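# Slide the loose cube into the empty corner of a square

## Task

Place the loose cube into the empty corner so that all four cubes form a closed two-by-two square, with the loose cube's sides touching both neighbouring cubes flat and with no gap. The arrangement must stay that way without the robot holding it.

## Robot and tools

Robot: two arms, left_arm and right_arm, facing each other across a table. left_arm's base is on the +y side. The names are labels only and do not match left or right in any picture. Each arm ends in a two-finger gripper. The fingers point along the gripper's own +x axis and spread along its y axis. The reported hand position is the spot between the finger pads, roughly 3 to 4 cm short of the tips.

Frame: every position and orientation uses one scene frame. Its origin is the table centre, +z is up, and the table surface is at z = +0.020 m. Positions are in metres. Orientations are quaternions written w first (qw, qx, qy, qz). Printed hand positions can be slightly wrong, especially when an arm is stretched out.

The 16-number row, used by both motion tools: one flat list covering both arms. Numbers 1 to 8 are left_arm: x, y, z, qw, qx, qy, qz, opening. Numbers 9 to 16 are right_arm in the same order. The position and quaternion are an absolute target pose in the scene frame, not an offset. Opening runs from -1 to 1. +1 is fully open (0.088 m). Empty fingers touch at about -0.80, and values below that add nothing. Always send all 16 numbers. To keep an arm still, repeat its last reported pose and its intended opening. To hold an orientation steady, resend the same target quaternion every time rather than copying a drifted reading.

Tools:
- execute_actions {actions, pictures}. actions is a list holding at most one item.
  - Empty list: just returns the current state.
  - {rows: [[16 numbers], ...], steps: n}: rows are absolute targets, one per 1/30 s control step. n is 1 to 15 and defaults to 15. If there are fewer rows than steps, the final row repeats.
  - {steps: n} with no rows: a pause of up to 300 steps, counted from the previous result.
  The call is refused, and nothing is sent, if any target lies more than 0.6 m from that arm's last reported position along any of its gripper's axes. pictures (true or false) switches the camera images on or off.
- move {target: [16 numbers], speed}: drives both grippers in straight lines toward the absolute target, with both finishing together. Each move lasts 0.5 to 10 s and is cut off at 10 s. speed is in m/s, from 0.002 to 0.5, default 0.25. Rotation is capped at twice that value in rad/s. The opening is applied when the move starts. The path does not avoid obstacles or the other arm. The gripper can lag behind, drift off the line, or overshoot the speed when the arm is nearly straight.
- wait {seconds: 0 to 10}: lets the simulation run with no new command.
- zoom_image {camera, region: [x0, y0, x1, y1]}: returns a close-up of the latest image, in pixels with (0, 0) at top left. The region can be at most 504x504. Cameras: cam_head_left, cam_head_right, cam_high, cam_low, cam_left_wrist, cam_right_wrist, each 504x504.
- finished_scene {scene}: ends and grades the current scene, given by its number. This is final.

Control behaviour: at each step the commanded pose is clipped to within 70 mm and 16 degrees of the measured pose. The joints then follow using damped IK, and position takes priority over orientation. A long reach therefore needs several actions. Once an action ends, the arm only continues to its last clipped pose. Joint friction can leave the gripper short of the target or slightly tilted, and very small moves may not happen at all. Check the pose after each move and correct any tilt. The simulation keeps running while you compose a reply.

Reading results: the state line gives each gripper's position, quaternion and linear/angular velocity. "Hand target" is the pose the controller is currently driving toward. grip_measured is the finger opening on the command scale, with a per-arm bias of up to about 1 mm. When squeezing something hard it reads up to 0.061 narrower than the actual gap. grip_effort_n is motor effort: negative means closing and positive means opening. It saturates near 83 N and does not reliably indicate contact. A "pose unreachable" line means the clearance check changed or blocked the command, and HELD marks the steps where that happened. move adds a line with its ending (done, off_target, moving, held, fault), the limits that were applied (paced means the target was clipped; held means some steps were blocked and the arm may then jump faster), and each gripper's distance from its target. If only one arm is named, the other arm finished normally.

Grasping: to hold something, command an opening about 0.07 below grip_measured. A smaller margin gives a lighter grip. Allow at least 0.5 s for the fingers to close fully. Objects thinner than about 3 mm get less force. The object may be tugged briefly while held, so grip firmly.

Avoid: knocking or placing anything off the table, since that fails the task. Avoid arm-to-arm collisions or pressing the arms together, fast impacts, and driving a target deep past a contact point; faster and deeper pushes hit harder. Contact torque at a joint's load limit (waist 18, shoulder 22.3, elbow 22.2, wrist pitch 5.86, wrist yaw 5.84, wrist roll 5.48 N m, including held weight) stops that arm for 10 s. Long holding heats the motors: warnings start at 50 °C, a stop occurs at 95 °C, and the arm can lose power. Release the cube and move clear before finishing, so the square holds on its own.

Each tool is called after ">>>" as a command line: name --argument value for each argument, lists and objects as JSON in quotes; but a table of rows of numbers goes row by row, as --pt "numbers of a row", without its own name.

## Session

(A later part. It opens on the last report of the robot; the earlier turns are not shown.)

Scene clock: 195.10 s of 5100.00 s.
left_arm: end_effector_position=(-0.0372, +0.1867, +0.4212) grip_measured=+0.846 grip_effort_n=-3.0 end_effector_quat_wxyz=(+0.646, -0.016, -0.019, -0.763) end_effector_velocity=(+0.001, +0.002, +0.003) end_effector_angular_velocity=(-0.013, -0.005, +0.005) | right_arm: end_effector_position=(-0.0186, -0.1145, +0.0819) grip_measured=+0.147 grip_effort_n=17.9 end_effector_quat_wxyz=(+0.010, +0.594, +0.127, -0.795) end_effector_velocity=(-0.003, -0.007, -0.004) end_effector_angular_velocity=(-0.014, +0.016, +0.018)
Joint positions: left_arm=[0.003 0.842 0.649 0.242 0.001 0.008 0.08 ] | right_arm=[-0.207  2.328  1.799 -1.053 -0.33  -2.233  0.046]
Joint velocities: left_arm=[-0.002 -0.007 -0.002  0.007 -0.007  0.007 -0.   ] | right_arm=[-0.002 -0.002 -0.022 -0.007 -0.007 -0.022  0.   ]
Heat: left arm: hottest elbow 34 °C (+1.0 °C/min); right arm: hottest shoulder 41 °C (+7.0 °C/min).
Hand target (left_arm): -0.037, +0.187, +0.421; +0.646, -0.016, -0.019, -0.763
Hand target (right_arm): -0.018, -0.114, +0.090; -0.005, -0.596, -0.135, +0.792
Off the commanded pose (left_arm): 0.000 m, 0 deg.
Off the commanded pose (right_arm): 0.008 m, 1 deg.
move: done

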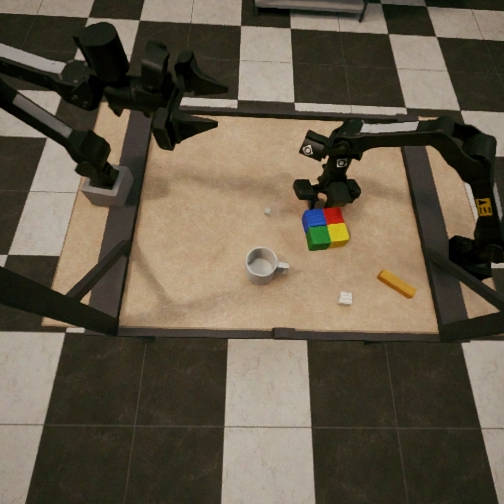

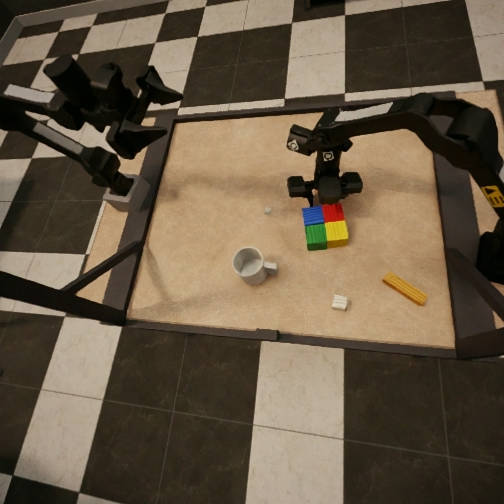

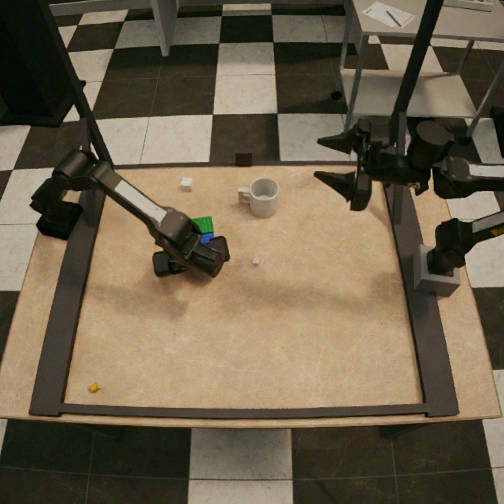

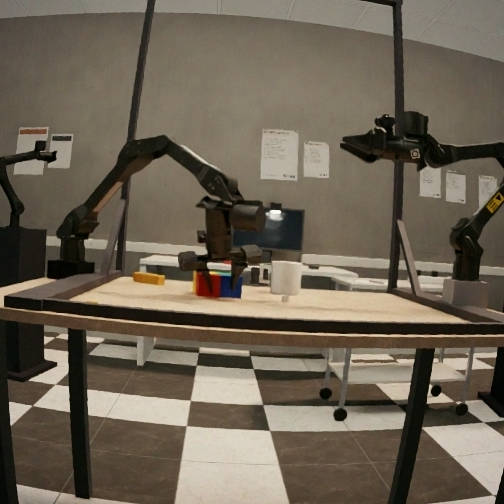

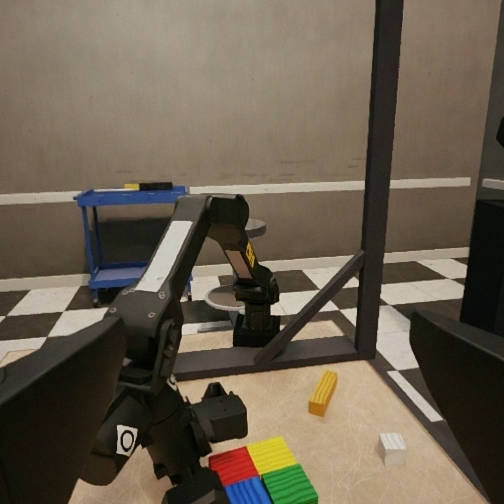

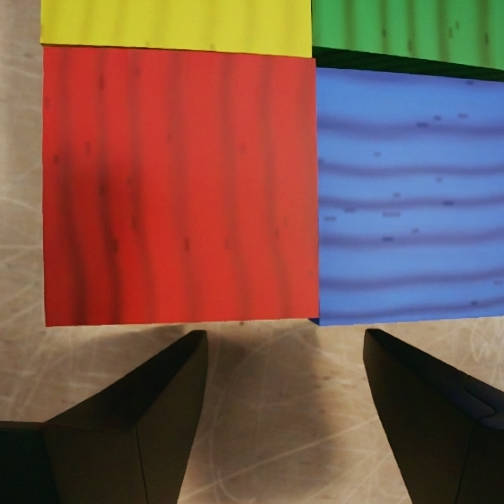

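>>> execute_actions --actions '[]'

Scene clock: 208.67 s of 5100.00 s.
left_arm: end_effector_position=(-0.0372, +0.1867, +0.4212) grip_measured=+0.846 grip_effort_n=-3.0 end_effector_quat_wxyz=(+0.646, -0.016, -0.019, -0.763) end_effector_velocity=(+0.000, +0.000, -0.002) end_effector_angular_velocity=(+0.008, +0.006, +0.005) | right_arm: end_effector_position=(-0.0187, -0.1147, +0.0816) grip_measured=+0.147 grip_effort_n=18.4 end_effector_quat_wxyz=(+0.010, +0.594, +0.127, -0.795) end_effector_velocity=(-0.006, -0.002, -0.002) end_effector_angular_velocity=(+0.001, +0.024, +0.023)
Joint positions: left_arm=[0.003 0.842 0.649 0.242 0.001 0.008 0.08 ] | right_arm=[-0.207  2.328  1.797 -1.052 -0.33  -2.233  0.046]
Joint velocities: left_arm=[-0.002 -0.002 -0.002 -0.007 -0.007 -0.007  0.   ] | right_arm=[ 0.002  0.002 -0.007 -0.007 -0.022 -0.022 -0.   ]
Heat: left arm: hottest elbow 34 °C (+0.0 °C/min); right arm: hottest shoulder 43 °C (+6.0 °C/min).
Hand target (left_arm): -0.037, +0.187, +0.421; +0.646, -0.016, -0.019, -0.763
Hand target (right_arm): -0.018, -0.114, +0.090; -0.006, -0.596, -0.135, +0.792
Off the commanded pose (left_arm): 0.000 m, 0 deg.
Off the commanded pose (right_arm): 0.008 m, 1 deg.
Steps of this call (steps 1 to 90: nothing new was sent; then 10.57 s passed at rest). Readings (end_effector_position):
1: left_arm (-0.0372, +0.1867, +0.4212) | right_arm (-0.0186, -0.1146, +0.0818)
2: left_arm (-0.0372, +0.1867, +0.4212) | right_arm (-0.0187, -0.1147, +0.0817)
4: left_arm (-0.0372, +0.1867, +0.4212) | right_arm (-0.0187, -0.1147, +0.0816)
8: left_arm (-0.0372, +0.1867, +0.4212) | right_arm (-0.0187, -0.1147, +0.0816)
90: the state above

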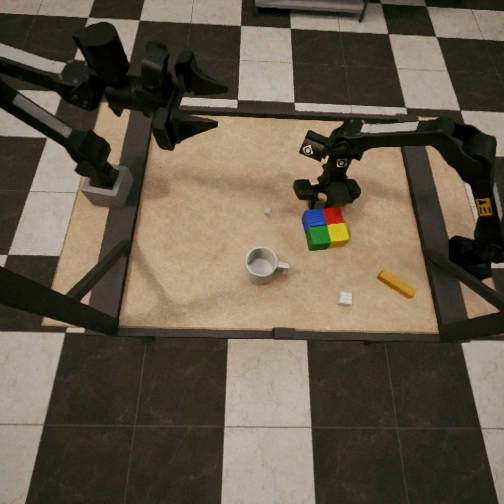

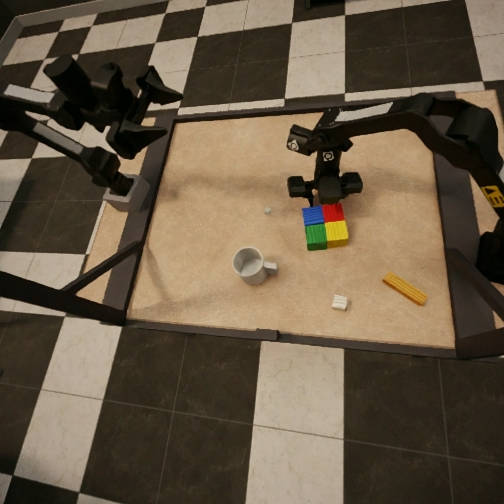

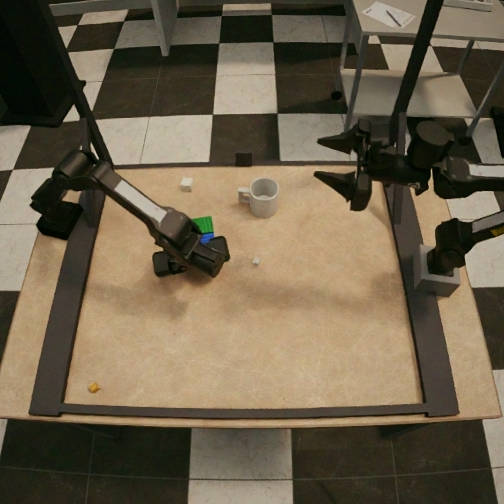

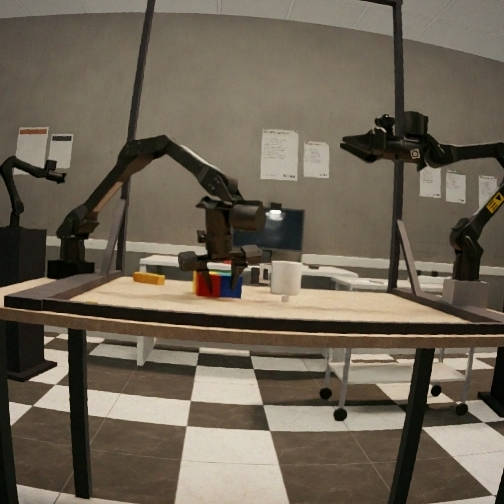

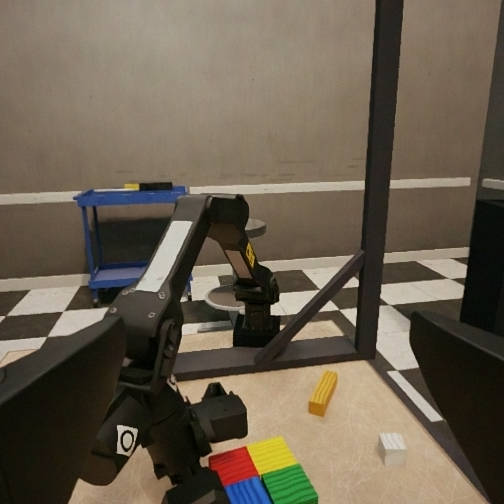

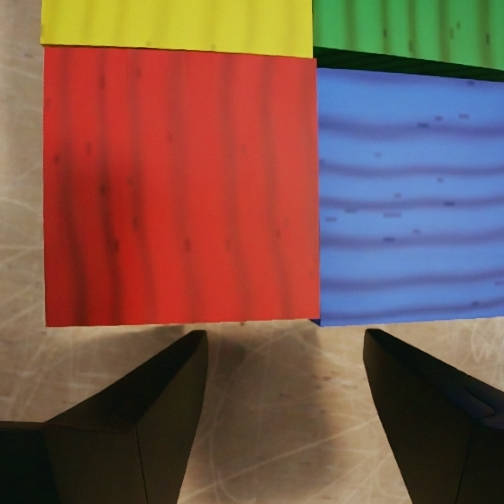

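>>> move --target '[-0.0372,0.1867,0.4211,0.646,-0.016,-0.019,-0.763,0.846,-0.031,-0.1165,0.090,-0.0054,-0.5960,-0.1354,0.7915,0.15]' --speed 0.008

Scene clock: 214.13 s of 5100.00 s.
left_arm: end_effector_position=(-0.0372, +0.1867, +0.4212) grip_measured=+0.846 grip_effort_n=-3.0 end_effector_quat_wxyz=(+0.646, -0.016, -0.019, -0.763) end_effector_velocity=(+0.002, +0.000, -0.002) end_effector_angular_velocity=(+0.006, -0.008, +0.010) | right_arm: end_effector_position=(-0.0286, -0.1180, +0.0812) grip_measured=+0.147 grip_effort_n=18.4 end_effector_quat_wxyz=(+0.010, +0.594, +0.129, -0.794) end_effector_velocity=(-0.001, -0.003, +0.002) end_effector_angular_velocity=(-0.006, +0.011, -0.009)
Joint positions: left_arm=[0.003 0.842 0.649 0.242 0.001 0.008 0.08 ] | right_arm=[-0.19   2.296  1.74  -1.019 -0.33  -2.218  0.046]
Joint velocities: left_arm=[ 0.002 -0.002 -0.002 -0.007 -0.007  0.007 -0.   ] | right_arm=[-0.002 -0.007 -0.007 -0.007 -0.007  0.007  0.   ]
Heat: left arm: hottest wrist pitch 35 °C (+1.0 °C/min); right arm: hottest shoulder 43 °C (+5.1 °C/min).
Hand target (left_arm): -0.037, +0.187, +0.421; +0.646, -0.016, -0.019, -0.763
Hand target (right_arm): -0.031, -0.117, +0.090; -0.006, -0.596, -0.135, +0.792
Off the commanded pose (left_arm): 0.000 m, 0 deg.
Off the commanded pose (right_arm): 0.009 m, 1 deg.
After step 90, 0.37 s passed at rest.
move: off_target (right_arm)

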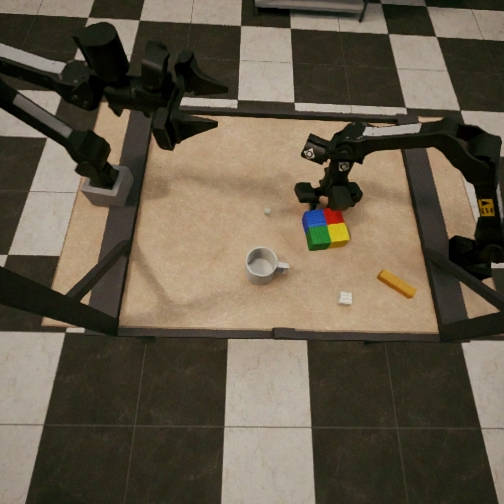

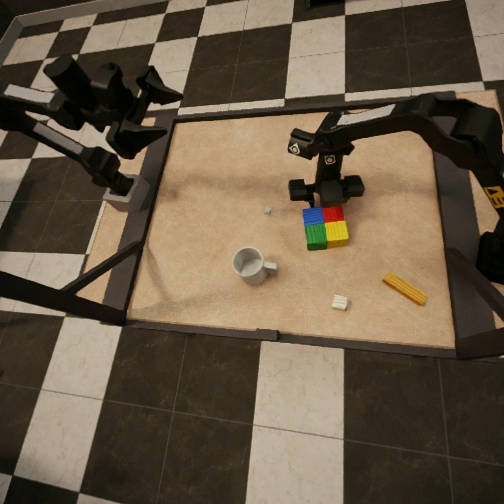

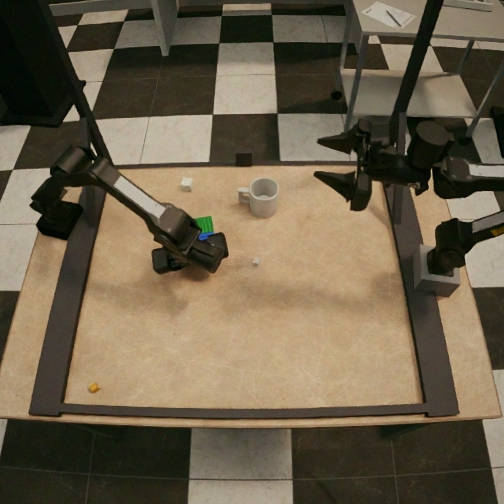

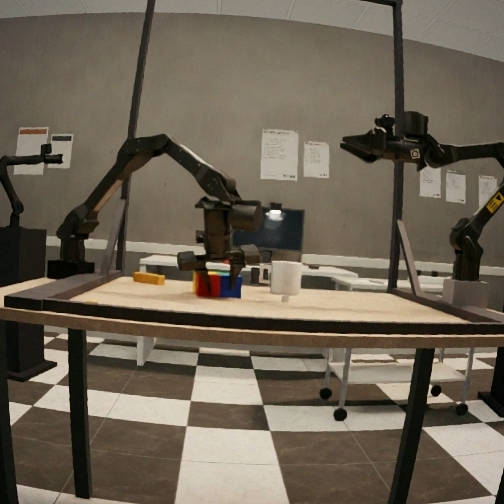

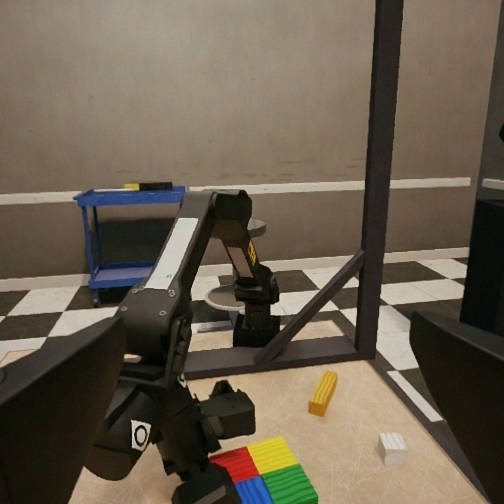

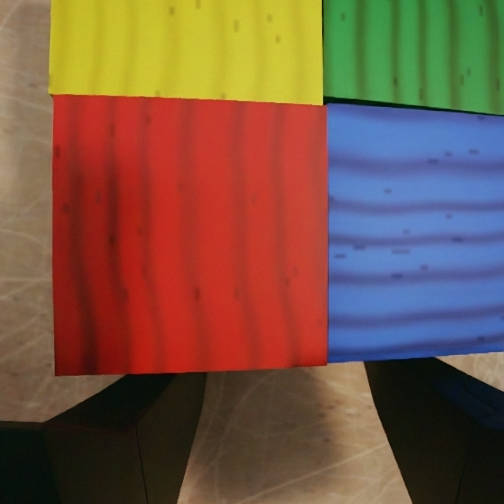

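>>> move --target '[-0.0372,0.1867,0.4211,0.646,-0.016,-0.019,-0.763,0.846,-0.0335,-0.1170,0.090,-0.0054,-0.5960,-0.1354,0.7915,0.15]' --speed 0.005

Scene clock: 221.17 s of 5100.00 s.
left_arm: end_effector_position=(-0.0372, +0.1867, +0.4212) grip_measured=+0.846 grip_effort_n=-3.0 end_effector_quat_wxyz=(+0.646, -0.016, -0.019, -0.763) end_effector_velocity=(+0.002, -0.000, -0.005) end_effector_angular_velocity=(+0.023, +0.004, +0.009) | right_arm: end_effector_position=(-0.0305, -0.1185, +0.0811) grip_measured=+0.147 grip_effort_n=17.9 end_effector_quat_wxyz=(+0.009, +0.594, +0.128, -0.794) end_effector_velocity=(-0.001, -0.001, +0.003) end_effector_angular_velocity=(+0.007, +0.005, +0.018)
Joint positions: left_arm=[0.003 0.842 0.649 0.242 0.001 0.008 0.08 ] | right_arm=[-0.186  2.29   1.729 -1.012 -0.33  -2.213  0.046]
Joint velocities: left_arm=[ 0.002 -0.002 -0.002 -0.022 -0.007 -0.007  0.   ] | right_arm=[-0.002 -0.007 -0.002 -0.007 -0.007 -0.022 -0.   ]
Heat: left arm: hottest wrist pitch 35 °C (+1.0 °C/min); right arm: hottest shoulder 44 °C (+5.1 °C/min).
Hand target (left_arm): -0.037, +0.187, +0.421; +0.646, -0.016, -0.019, -0.763
Hand target (right_arm): -0.033, -0.117, +0.090; -0.005, -0.596, -0.135, +0.792
Off the commanded pose (left_arm): 0.000 m, 0 deg.
Off the commanded pose (right_arm): 0.009 m, 1 deg.
After step 90, 1.80 s passed at rest.
move: off_target (right_arm)

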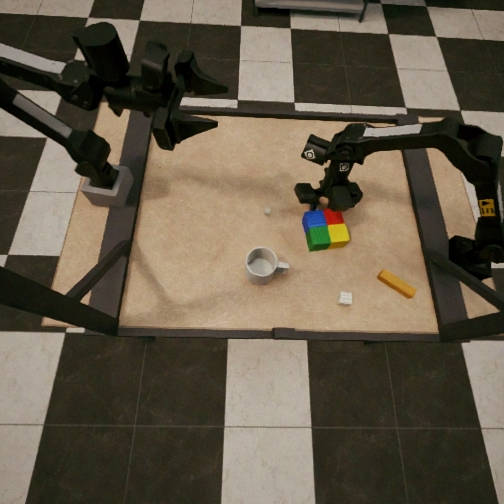

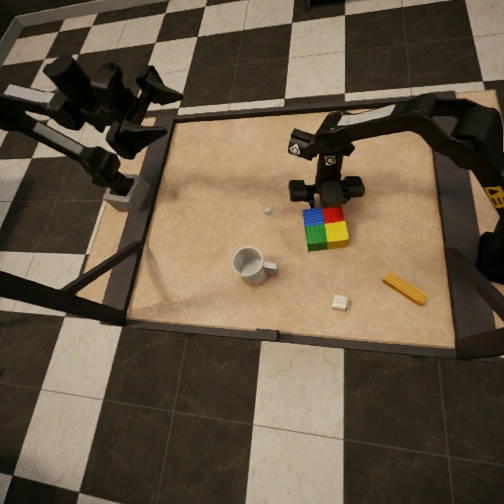

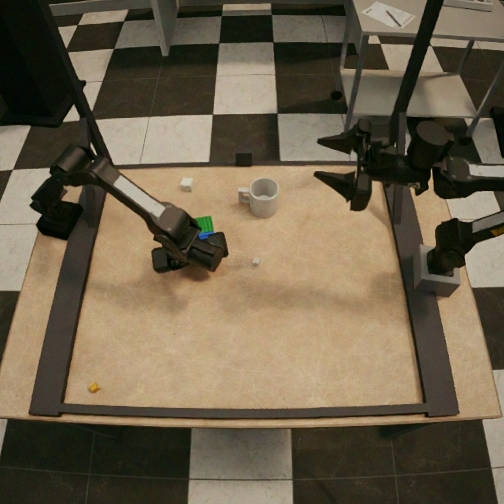

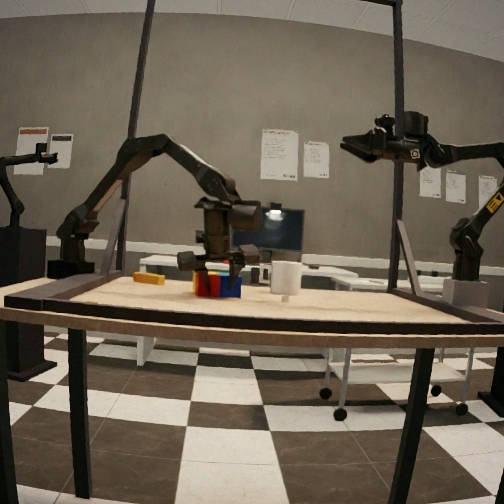

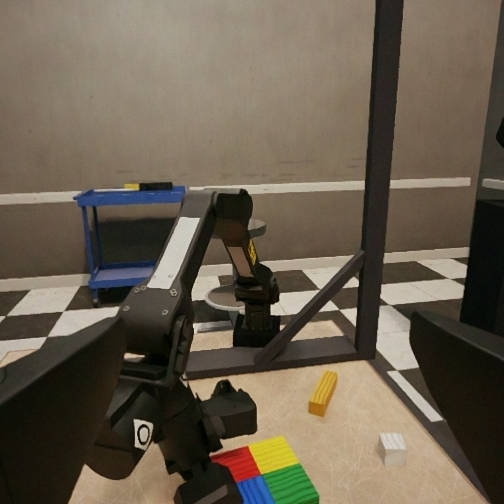

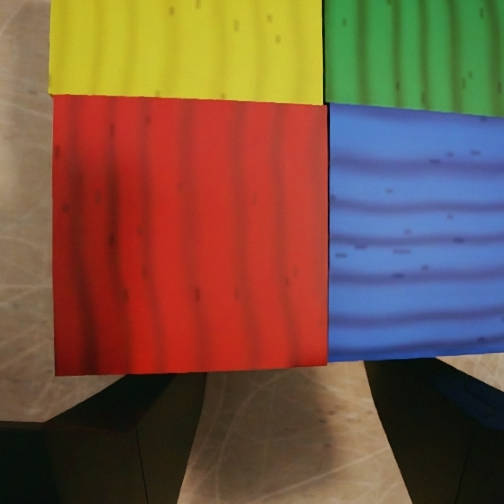

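>>> zoom_image --camera "cam_right_wrist" --region '[250, 0, 504, 254]'

Region (250, 0, 504, 254) of cam_right_wrist's 504x504 image, scaled by 1.984, with more detail than that image has.

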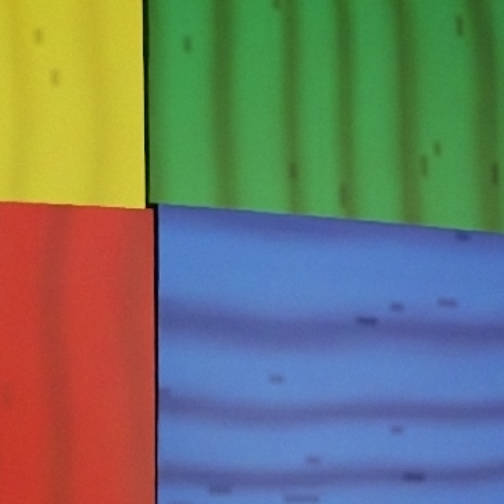

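>>> move --target '[-0.0372,0.1867,0.4211,0.646,-0.016,-0.019,-0.763,0.846,-0.015,-0.1150,0.092,-0.0054,-0.5960,-0.1354,0.7915,0.15]' --speed 0.03

>>> move --target '[-0.0372,0.1867,0.4211,0.646,-0.016,-0.019,-0.763,0.846,-0.015,-0.1150,0.14,-0.0054,-0.5960,-0.1354,0.7915,0.15]' --speed 0.08

>>> move --target '[-0.0372,0.1867,0.4211,0.646,-0.016,-0.019,-0.763,0.846,-0.082,-0.212,0.14,0.510,-0.466,0.391,0.608,0.15]' --speed 0.2

Scene clock: 233.07 s of 5100.00 s.
left_arm: end_effector_position=(-0.0372, +0.1867, +0.4212) grip_measured=+0.846 grip_effort_n=-3.0 end_effector_quat_wxyz=(+0.646, -0.016, -0.019, -0.763) end_effector_velocity=(-0.002, +0.001, +0.004) end_effector_angular_velocity=(-0.018, +0.025, -0.011) | right_arm: end_effector_position=(-0.0157, -0.1158, +0.0958) grip_measured=+0.147 grip_effort_n=17.9 end_effector_quat_wxyz=(+0.003, +0.599, +0.136, -0.789) end_effector_velocity=(+0.000, -0.004, -0.000) end_effector_angular_velocity=(-0.014, +0.015, -0.000)
Joint positions: left_arm=[0.003 0.842 0.649 0.242 0.001 0.008 0.08 ] | right_arm=[-0.214  2.29   1.791 -1.058 -0.33  -2.241  0.046]
Joint velocities: left_arm=[-0.002 -0.002 -0.002  0.022  0.007 -0.022 -0.   ] | right_arm=[-0.007  0.002  0.002 -0.022 -0.007 -0.007 -0.   ]
Heat: left arm: hottest wrist pitch 35 °C (+1.0 °C/min); right arm: hottest shoulder 45 °C (+7.1 °C/min).
Hand target (left_arm): -0.037, +0.187, +0.421; +0.646, -0.016, -0.019, -0.763
Hand target (right_arm): -0.015, -0.115, +0.092; -0.005, -0.596, -0.136, +0.791
Off the commanded pose (left_arm): 0.000 m, 0 deg.
Off the commanded pose (right_arm): 0.004 m, 0 deg.
After step 90, 7.97 s passed at rest.
move: done

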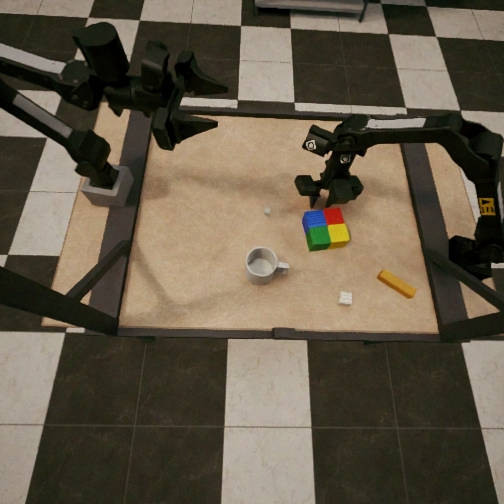

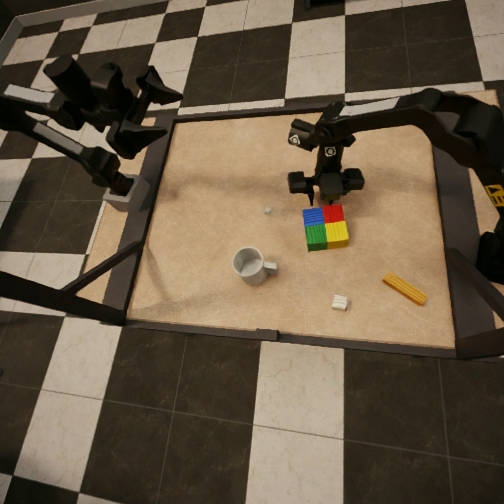

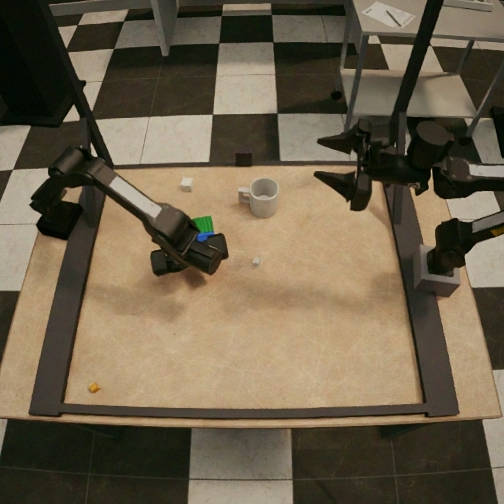

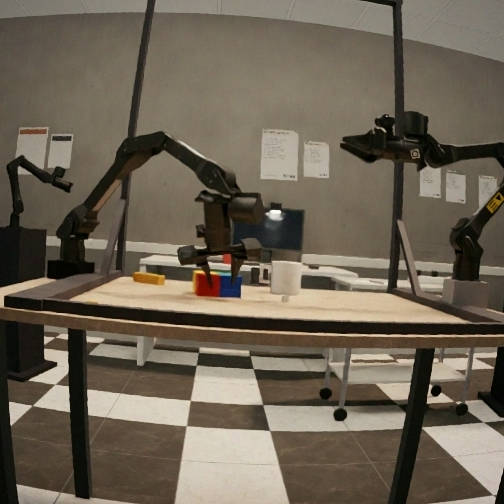

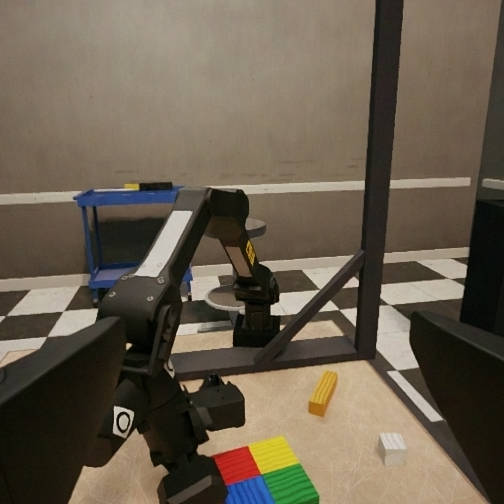

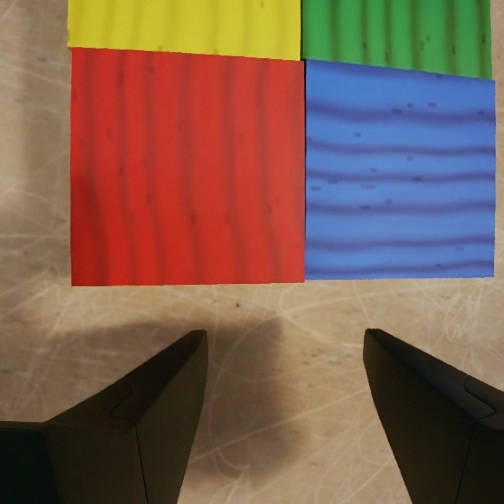

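Scene clock: 234.00 s of 5100.00 s.
left_arm: end_effector_position=(-0.0372, +0.1867, +0.4212) grip_measured=+0.846 grip_effort_n=-3.0 end_effector_quat_wxyz=(+0.646, -0.016, -0.019, -0.763) end_effector_velocity=(+0.005, +0.001, -0.001) end_effector_angular_velocity=(+0.004, +0.009, +0.034) | right_arm: end_effector_position=(-0.0165, -0.1174, +0.1296) grip_measured=+0.147 grip_effort_n=17.9 end_effector_quat_wxyz=(+0.011, +0.592, +0.124, -0.796) end_effector_velocity=(-0.001, +0.002, -0.001) end_effector_angular_velocity=(+0.014, +0.018, +0.004)
Joint positions: left_arm=[0.003 0.842 0.649 0.242 0.001 0.008 0.08 ] | right_arm=[-0.214  2.285  1.918 -1.225 -0.33  -2.241  0.046]
Joint velocities: left_arm=[-0.002 -0.007 -0.002 -0.007 -0.037 -0.007 -0.   ] | right_arm=[-0.002  0.002 -0.002  0.007 -0.022 -0.007 -0.   ]
Heat: left arm: hottest wrist pitch 35 °C (+1.0 °C/min); right arm: hottest shoulder 45 °C (+7.1 °C/min).
Hand target (left_arm): -0.037, +0.187, +0.421; +0.646, -0.016, -0.019, -0.763
Hand target (right_arm): -0.015, -0.115, +0.140; -0.005, -0.596, -0.135, +0.791
Off the commanded pose (left_arm): 0.000 m, 0 deg.
Off the commanded pose (right_arm): 0.011 m, 2 deg.
move: off_target (right_arm)

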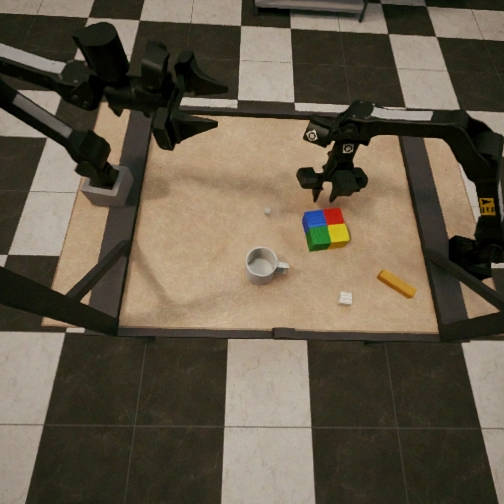

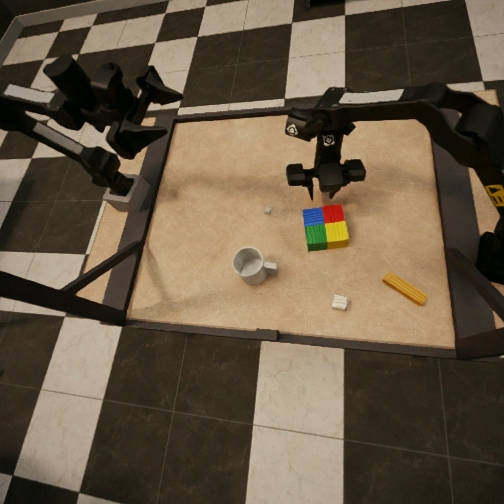

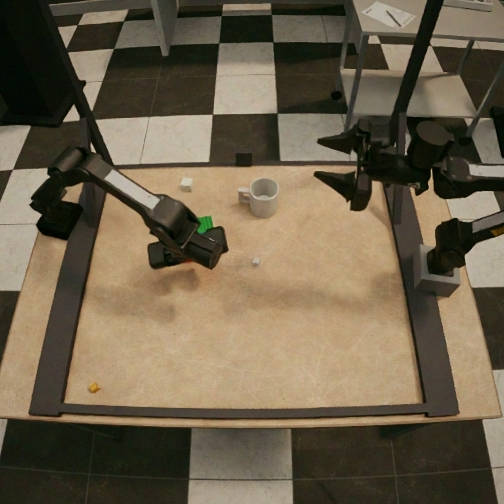

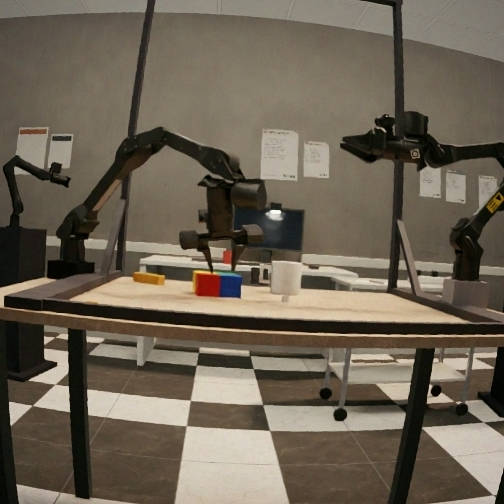

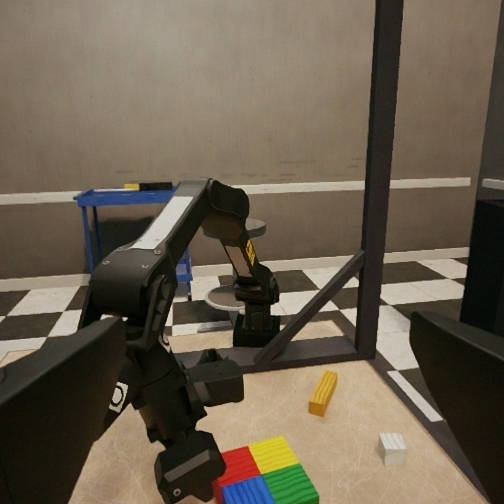

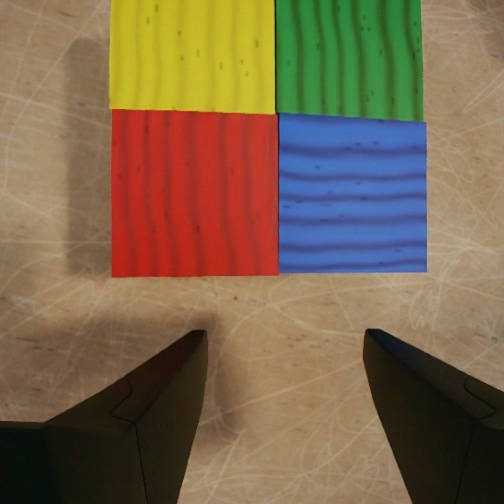

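Scene clock: 238.33 s of 5100.00 s.
left_arm: end_effector_position=(-0.0372, +0.1867, +0.4212) grip_measured=+0.846 grip_effort_n=-2.6 end_effector_quat_wxyz=(+0.646, -0.016, -0.019, -0.763) end_effector_velocity=(+0.001, +0.002, +0.002) end_effector_angular_velocity=(+0.001, +0.022, +0.004) | right_arm: end_effector_position=(-0.0814, -0.2118, +0.1354) grip_measured=+0.147 grip_effort_n=17.9 end_effector_quat_wxyz=(+0.505, -0.468, +0.395, +0.609) end_effector_velocity=(-0.007, -0.002, -0.001) end_effector_angular_velocity=(-0.004, +0.022, +0.019)
Joint positions: left_arm=[0.003 0.842 0.649 0.242 0.001 0.008 0.08 ] | right_arm=[-0.08   1.674  1.08  -0.759 -0.131 -0.502  0.046]
Joint velocities: left_arm=[-0.002 -0.007  0.002 -0.007 -0.007 -0.022  0.   ] | right_arm=[ 0.007 -0.002 -0.007 -0.007 -0.022 -0.007 -0.   ]
Heat: left arm: hottest wrist pitch 35 °C (+1.0 °C/min); right arm: hottest shoulder 44 °C (+6.1 °C/min).
Hand target (left_arm): -0.037, +0.187, +0.421; +0.646, -0.016, -0.019, -0.763
Hand target (right_arm): -0.082, -0.213, +0.139; +0.510, -0.466, +0.391, +0.608
Off the commanded pose (left_arm): 0.000 m, 0 deg.
Off the commanded pose (right_arm): 0.005 m, 1 deg.
move: done

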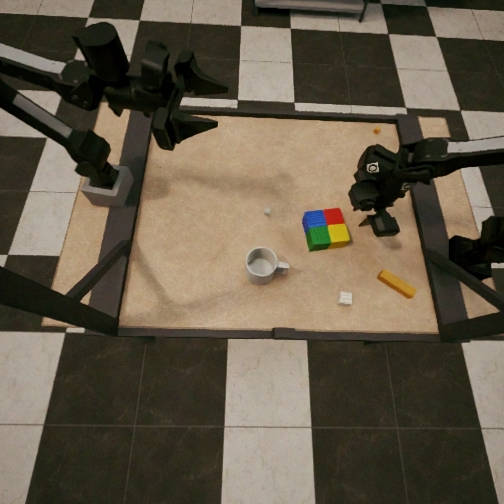

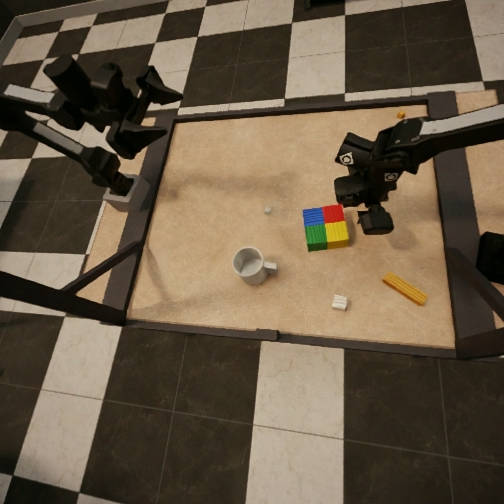

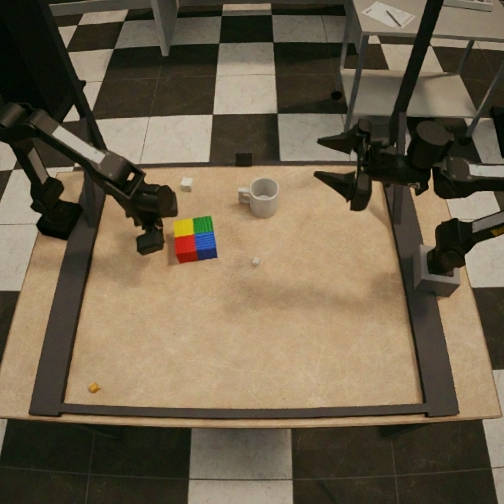

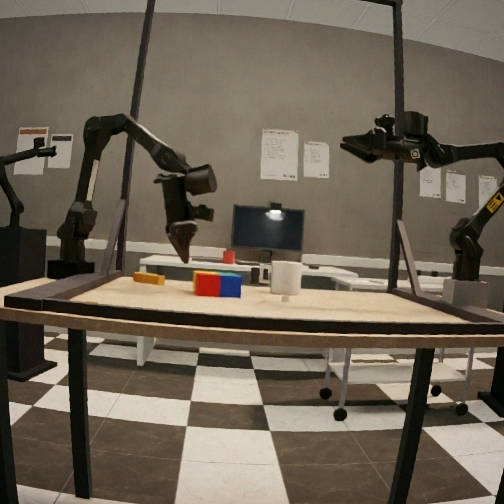

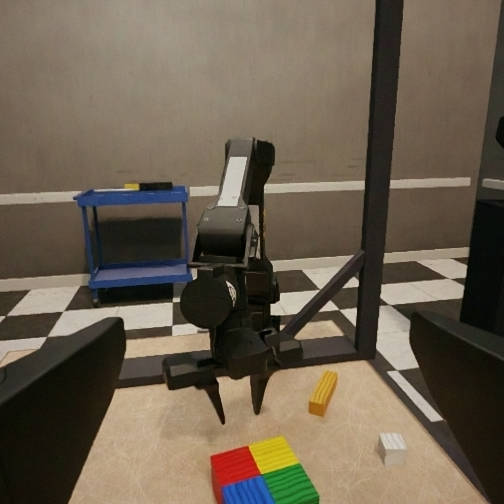

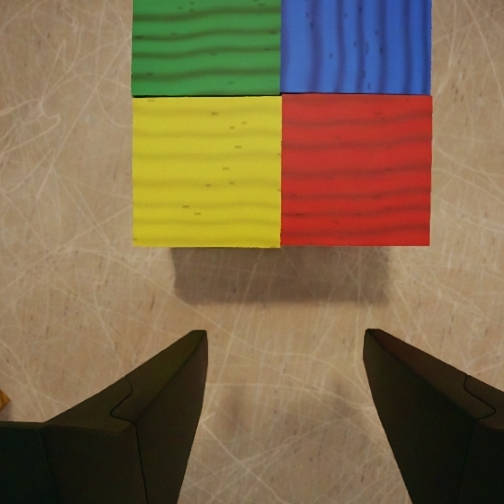

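Well aligned. Descend.

>>> move --target '[-0.0372,0.1867,0.4211,0.646,-0.016,-0.019,-0.763,0.846,-0.083,-0.208,0.076,0.510,-0.466,0.391,0.608,0.15]' --speed 0.06

Scene clock: 247.83 s of 5100.00 s.
left_arm: end_effector_position=(-0.0372, +0.1867, +0.4212) grip_measured=+0.846 grip_effort_n=-3.0 end_effector_quat_wxyz=(+0.646, -0.016, -0.019, -0.763) end_effector_velocity=(+0.000, +0.000, -0.005) end_effector_angular_velocity=(+0.023, +0.004, +0.005) | right_arm: end_effector_position=(-0.0820, -0.2060, +0.0808) grip_measured=+0.147 grip_effort_n=17.4 end_effector_quat_wxyz=(+0.513, -0.464, +0.386, +0.611) end_effector_velocity=(-0.001, -0.002, -0.000) end_effector_angular_velocity=(-0.004, +0.007, +0.006)
Joint positions: left_arm=[0.003 0.842 0.649 0.242 0.001 0.008 0.08 ] | right_arm=[-0.072  1.775  0.949 -0.501 -0.129 -0.492  0.046]
Joint velocities: left_arm=[-0.002 -0.002 -0.002 -0.022 -0.007 -0.007 -0.   ] | right_arm=[-0.002 -0.002 -0.002 -0.007 -0.007 -0.007 -0.   ]
Heat: left arm: hottest wrist pitch 35 °C (+1.0 °C/min); right arm: hottest shoulder 42 °C (+2.0 °C/min).
Hand target (left_arm): -0.037, +0.187, +0.421; +0.646, -0.016, -0.019, -0.763
Hand target (right_arm): -0.083, -0.208, +0.076; +0.510, -0.466, +0.391, +0.608
Off the commanded pose (left_arm): 0.000 m, 0 deg.
Off the commanded pose (right_arm): 0.005 m, 1 deg.
After step 90, 5.17 s passed at rest.
move: done

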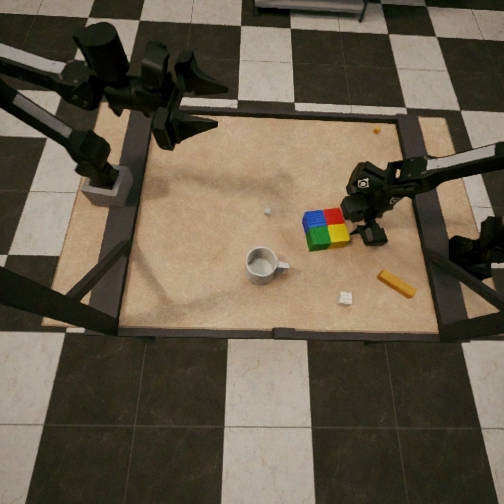

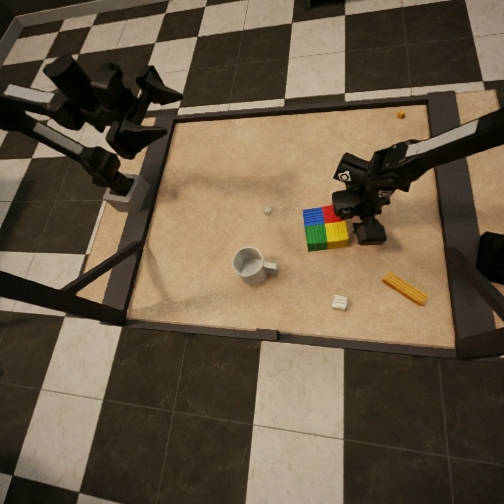

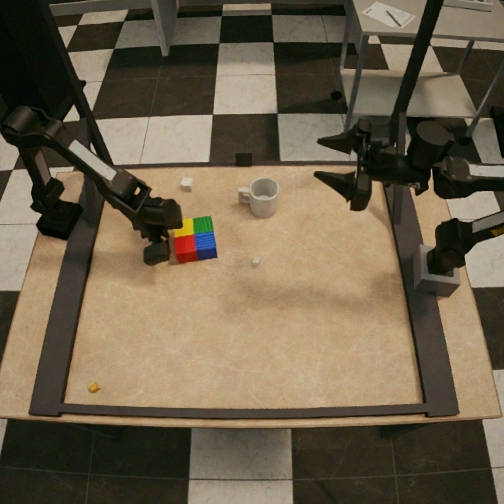

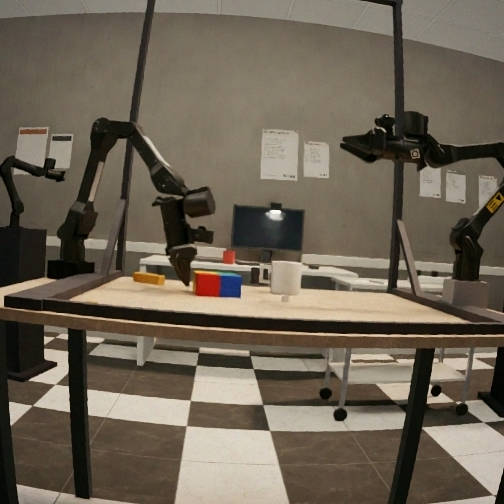

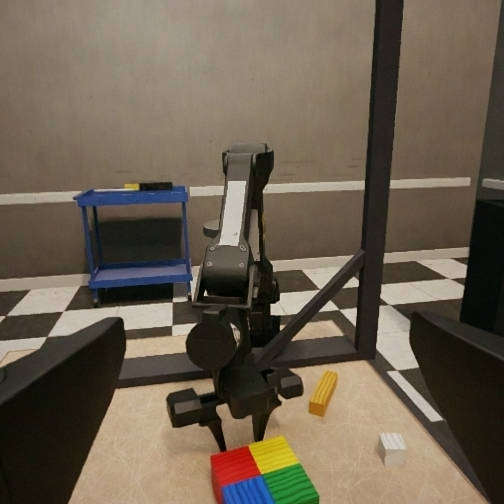

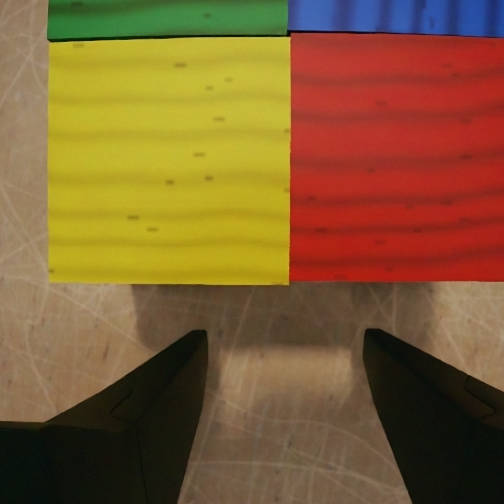

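>>> move --target '[-0.0372,0.1867,0.4211,0.646,-0.016,-0.019,-0.763,0.846,-0.0850,-0.1910,0.076,0.510,-0.466,0.391,0.608,0.15]' --speed 0.01

Scene clock: 253.63 s of 5100.00 s.
left_arm: end_effector_position=(-0.0372, +0.1867, +0.4212) grip_measured=+0.846 grip_effort_n=-3.0 end_effector_quat_wxyz=(+0.646, -0.016, -0.019, -0.763) end_effector_velocity=(-0.000, +0.000, -0.008) end_effector_angular_velocity=(+0.028, +0.002, -0.005) | right_arm: end_effector_position=(-0.0851, -0.1929, +0.0776) grip_measured=+0.147 grip_effort_n=17.4 end_effector_quat_wxyz=(+0.510, -0.465, +0.389, +0.610) end_effector_velocity=(+0.002, -0.001, -0.001) end_effector_angular_velocity=(-0.009, -0.006, +0.003)
Joint positions: left_arm=[0.003 0.842 0.649 0.242 0.001 0.008 0.08 ] | right_arm=[-0.049  1.825  1.    -0.508 -0.123 -0.469  0.046]
Joint velocities: left_arm=[ 0.002 -0.002 -0.007 -0.022  0.007 -0.007 -0.   ] | right_arm=[-0.002  0.002  0.002 -0.007  0.007 -0.007 -0.   ]
Heat: left arm: hottest wrist pitch 35 °C (+1.0 °C/min); right arm: hottest shoulder 41 °C (+0.0 °C/min).
Hand target (left_arm): -0.037, +0.187, +0.421; +0.646, -0.016, -0.019, -0.763
Hand target (right_arm): -0.085, -0.191, +0.076; +0.510, -0.466, +0.391, +0.608
Off the commanded pose (left_arm): 0.000 m, 0 deg.
Off the commanded pose (right_arm): 0.002 m, 0 deg.
After step 90, 1.00 s passed at rest.
move: done

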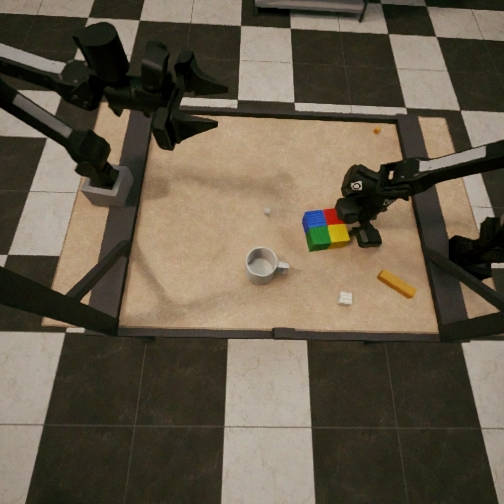

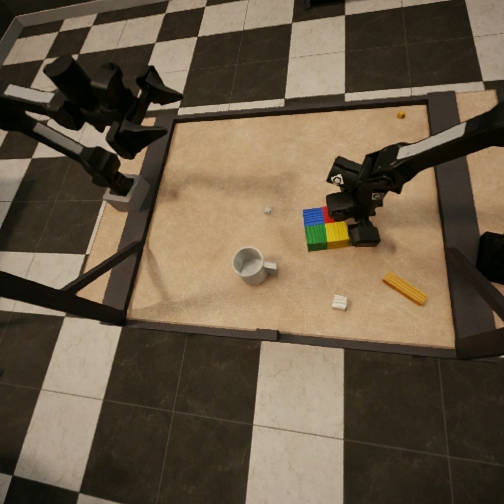

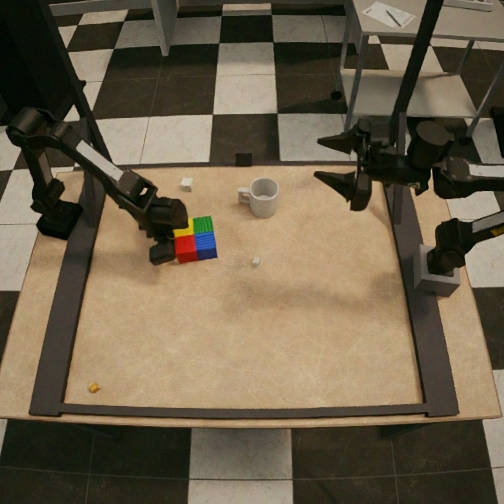

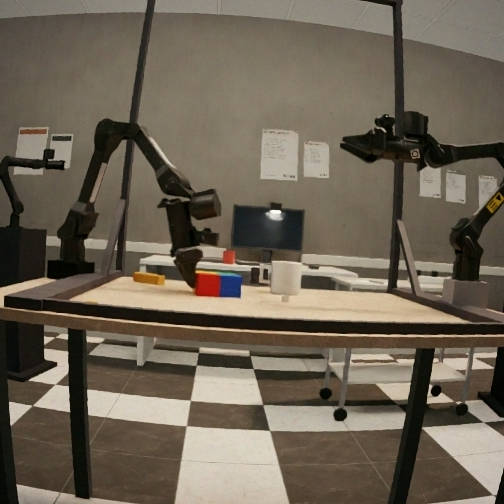

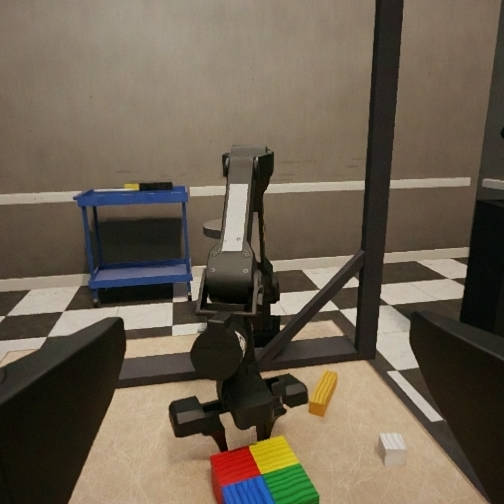

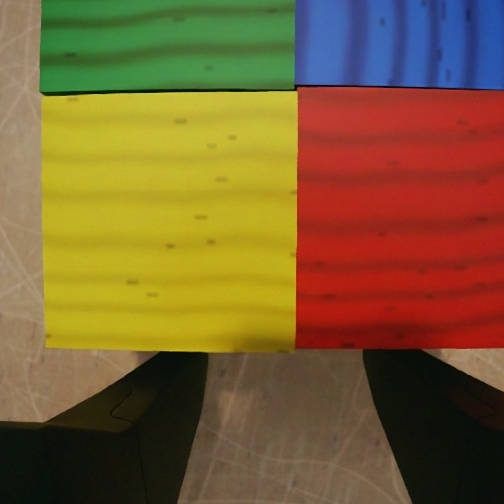

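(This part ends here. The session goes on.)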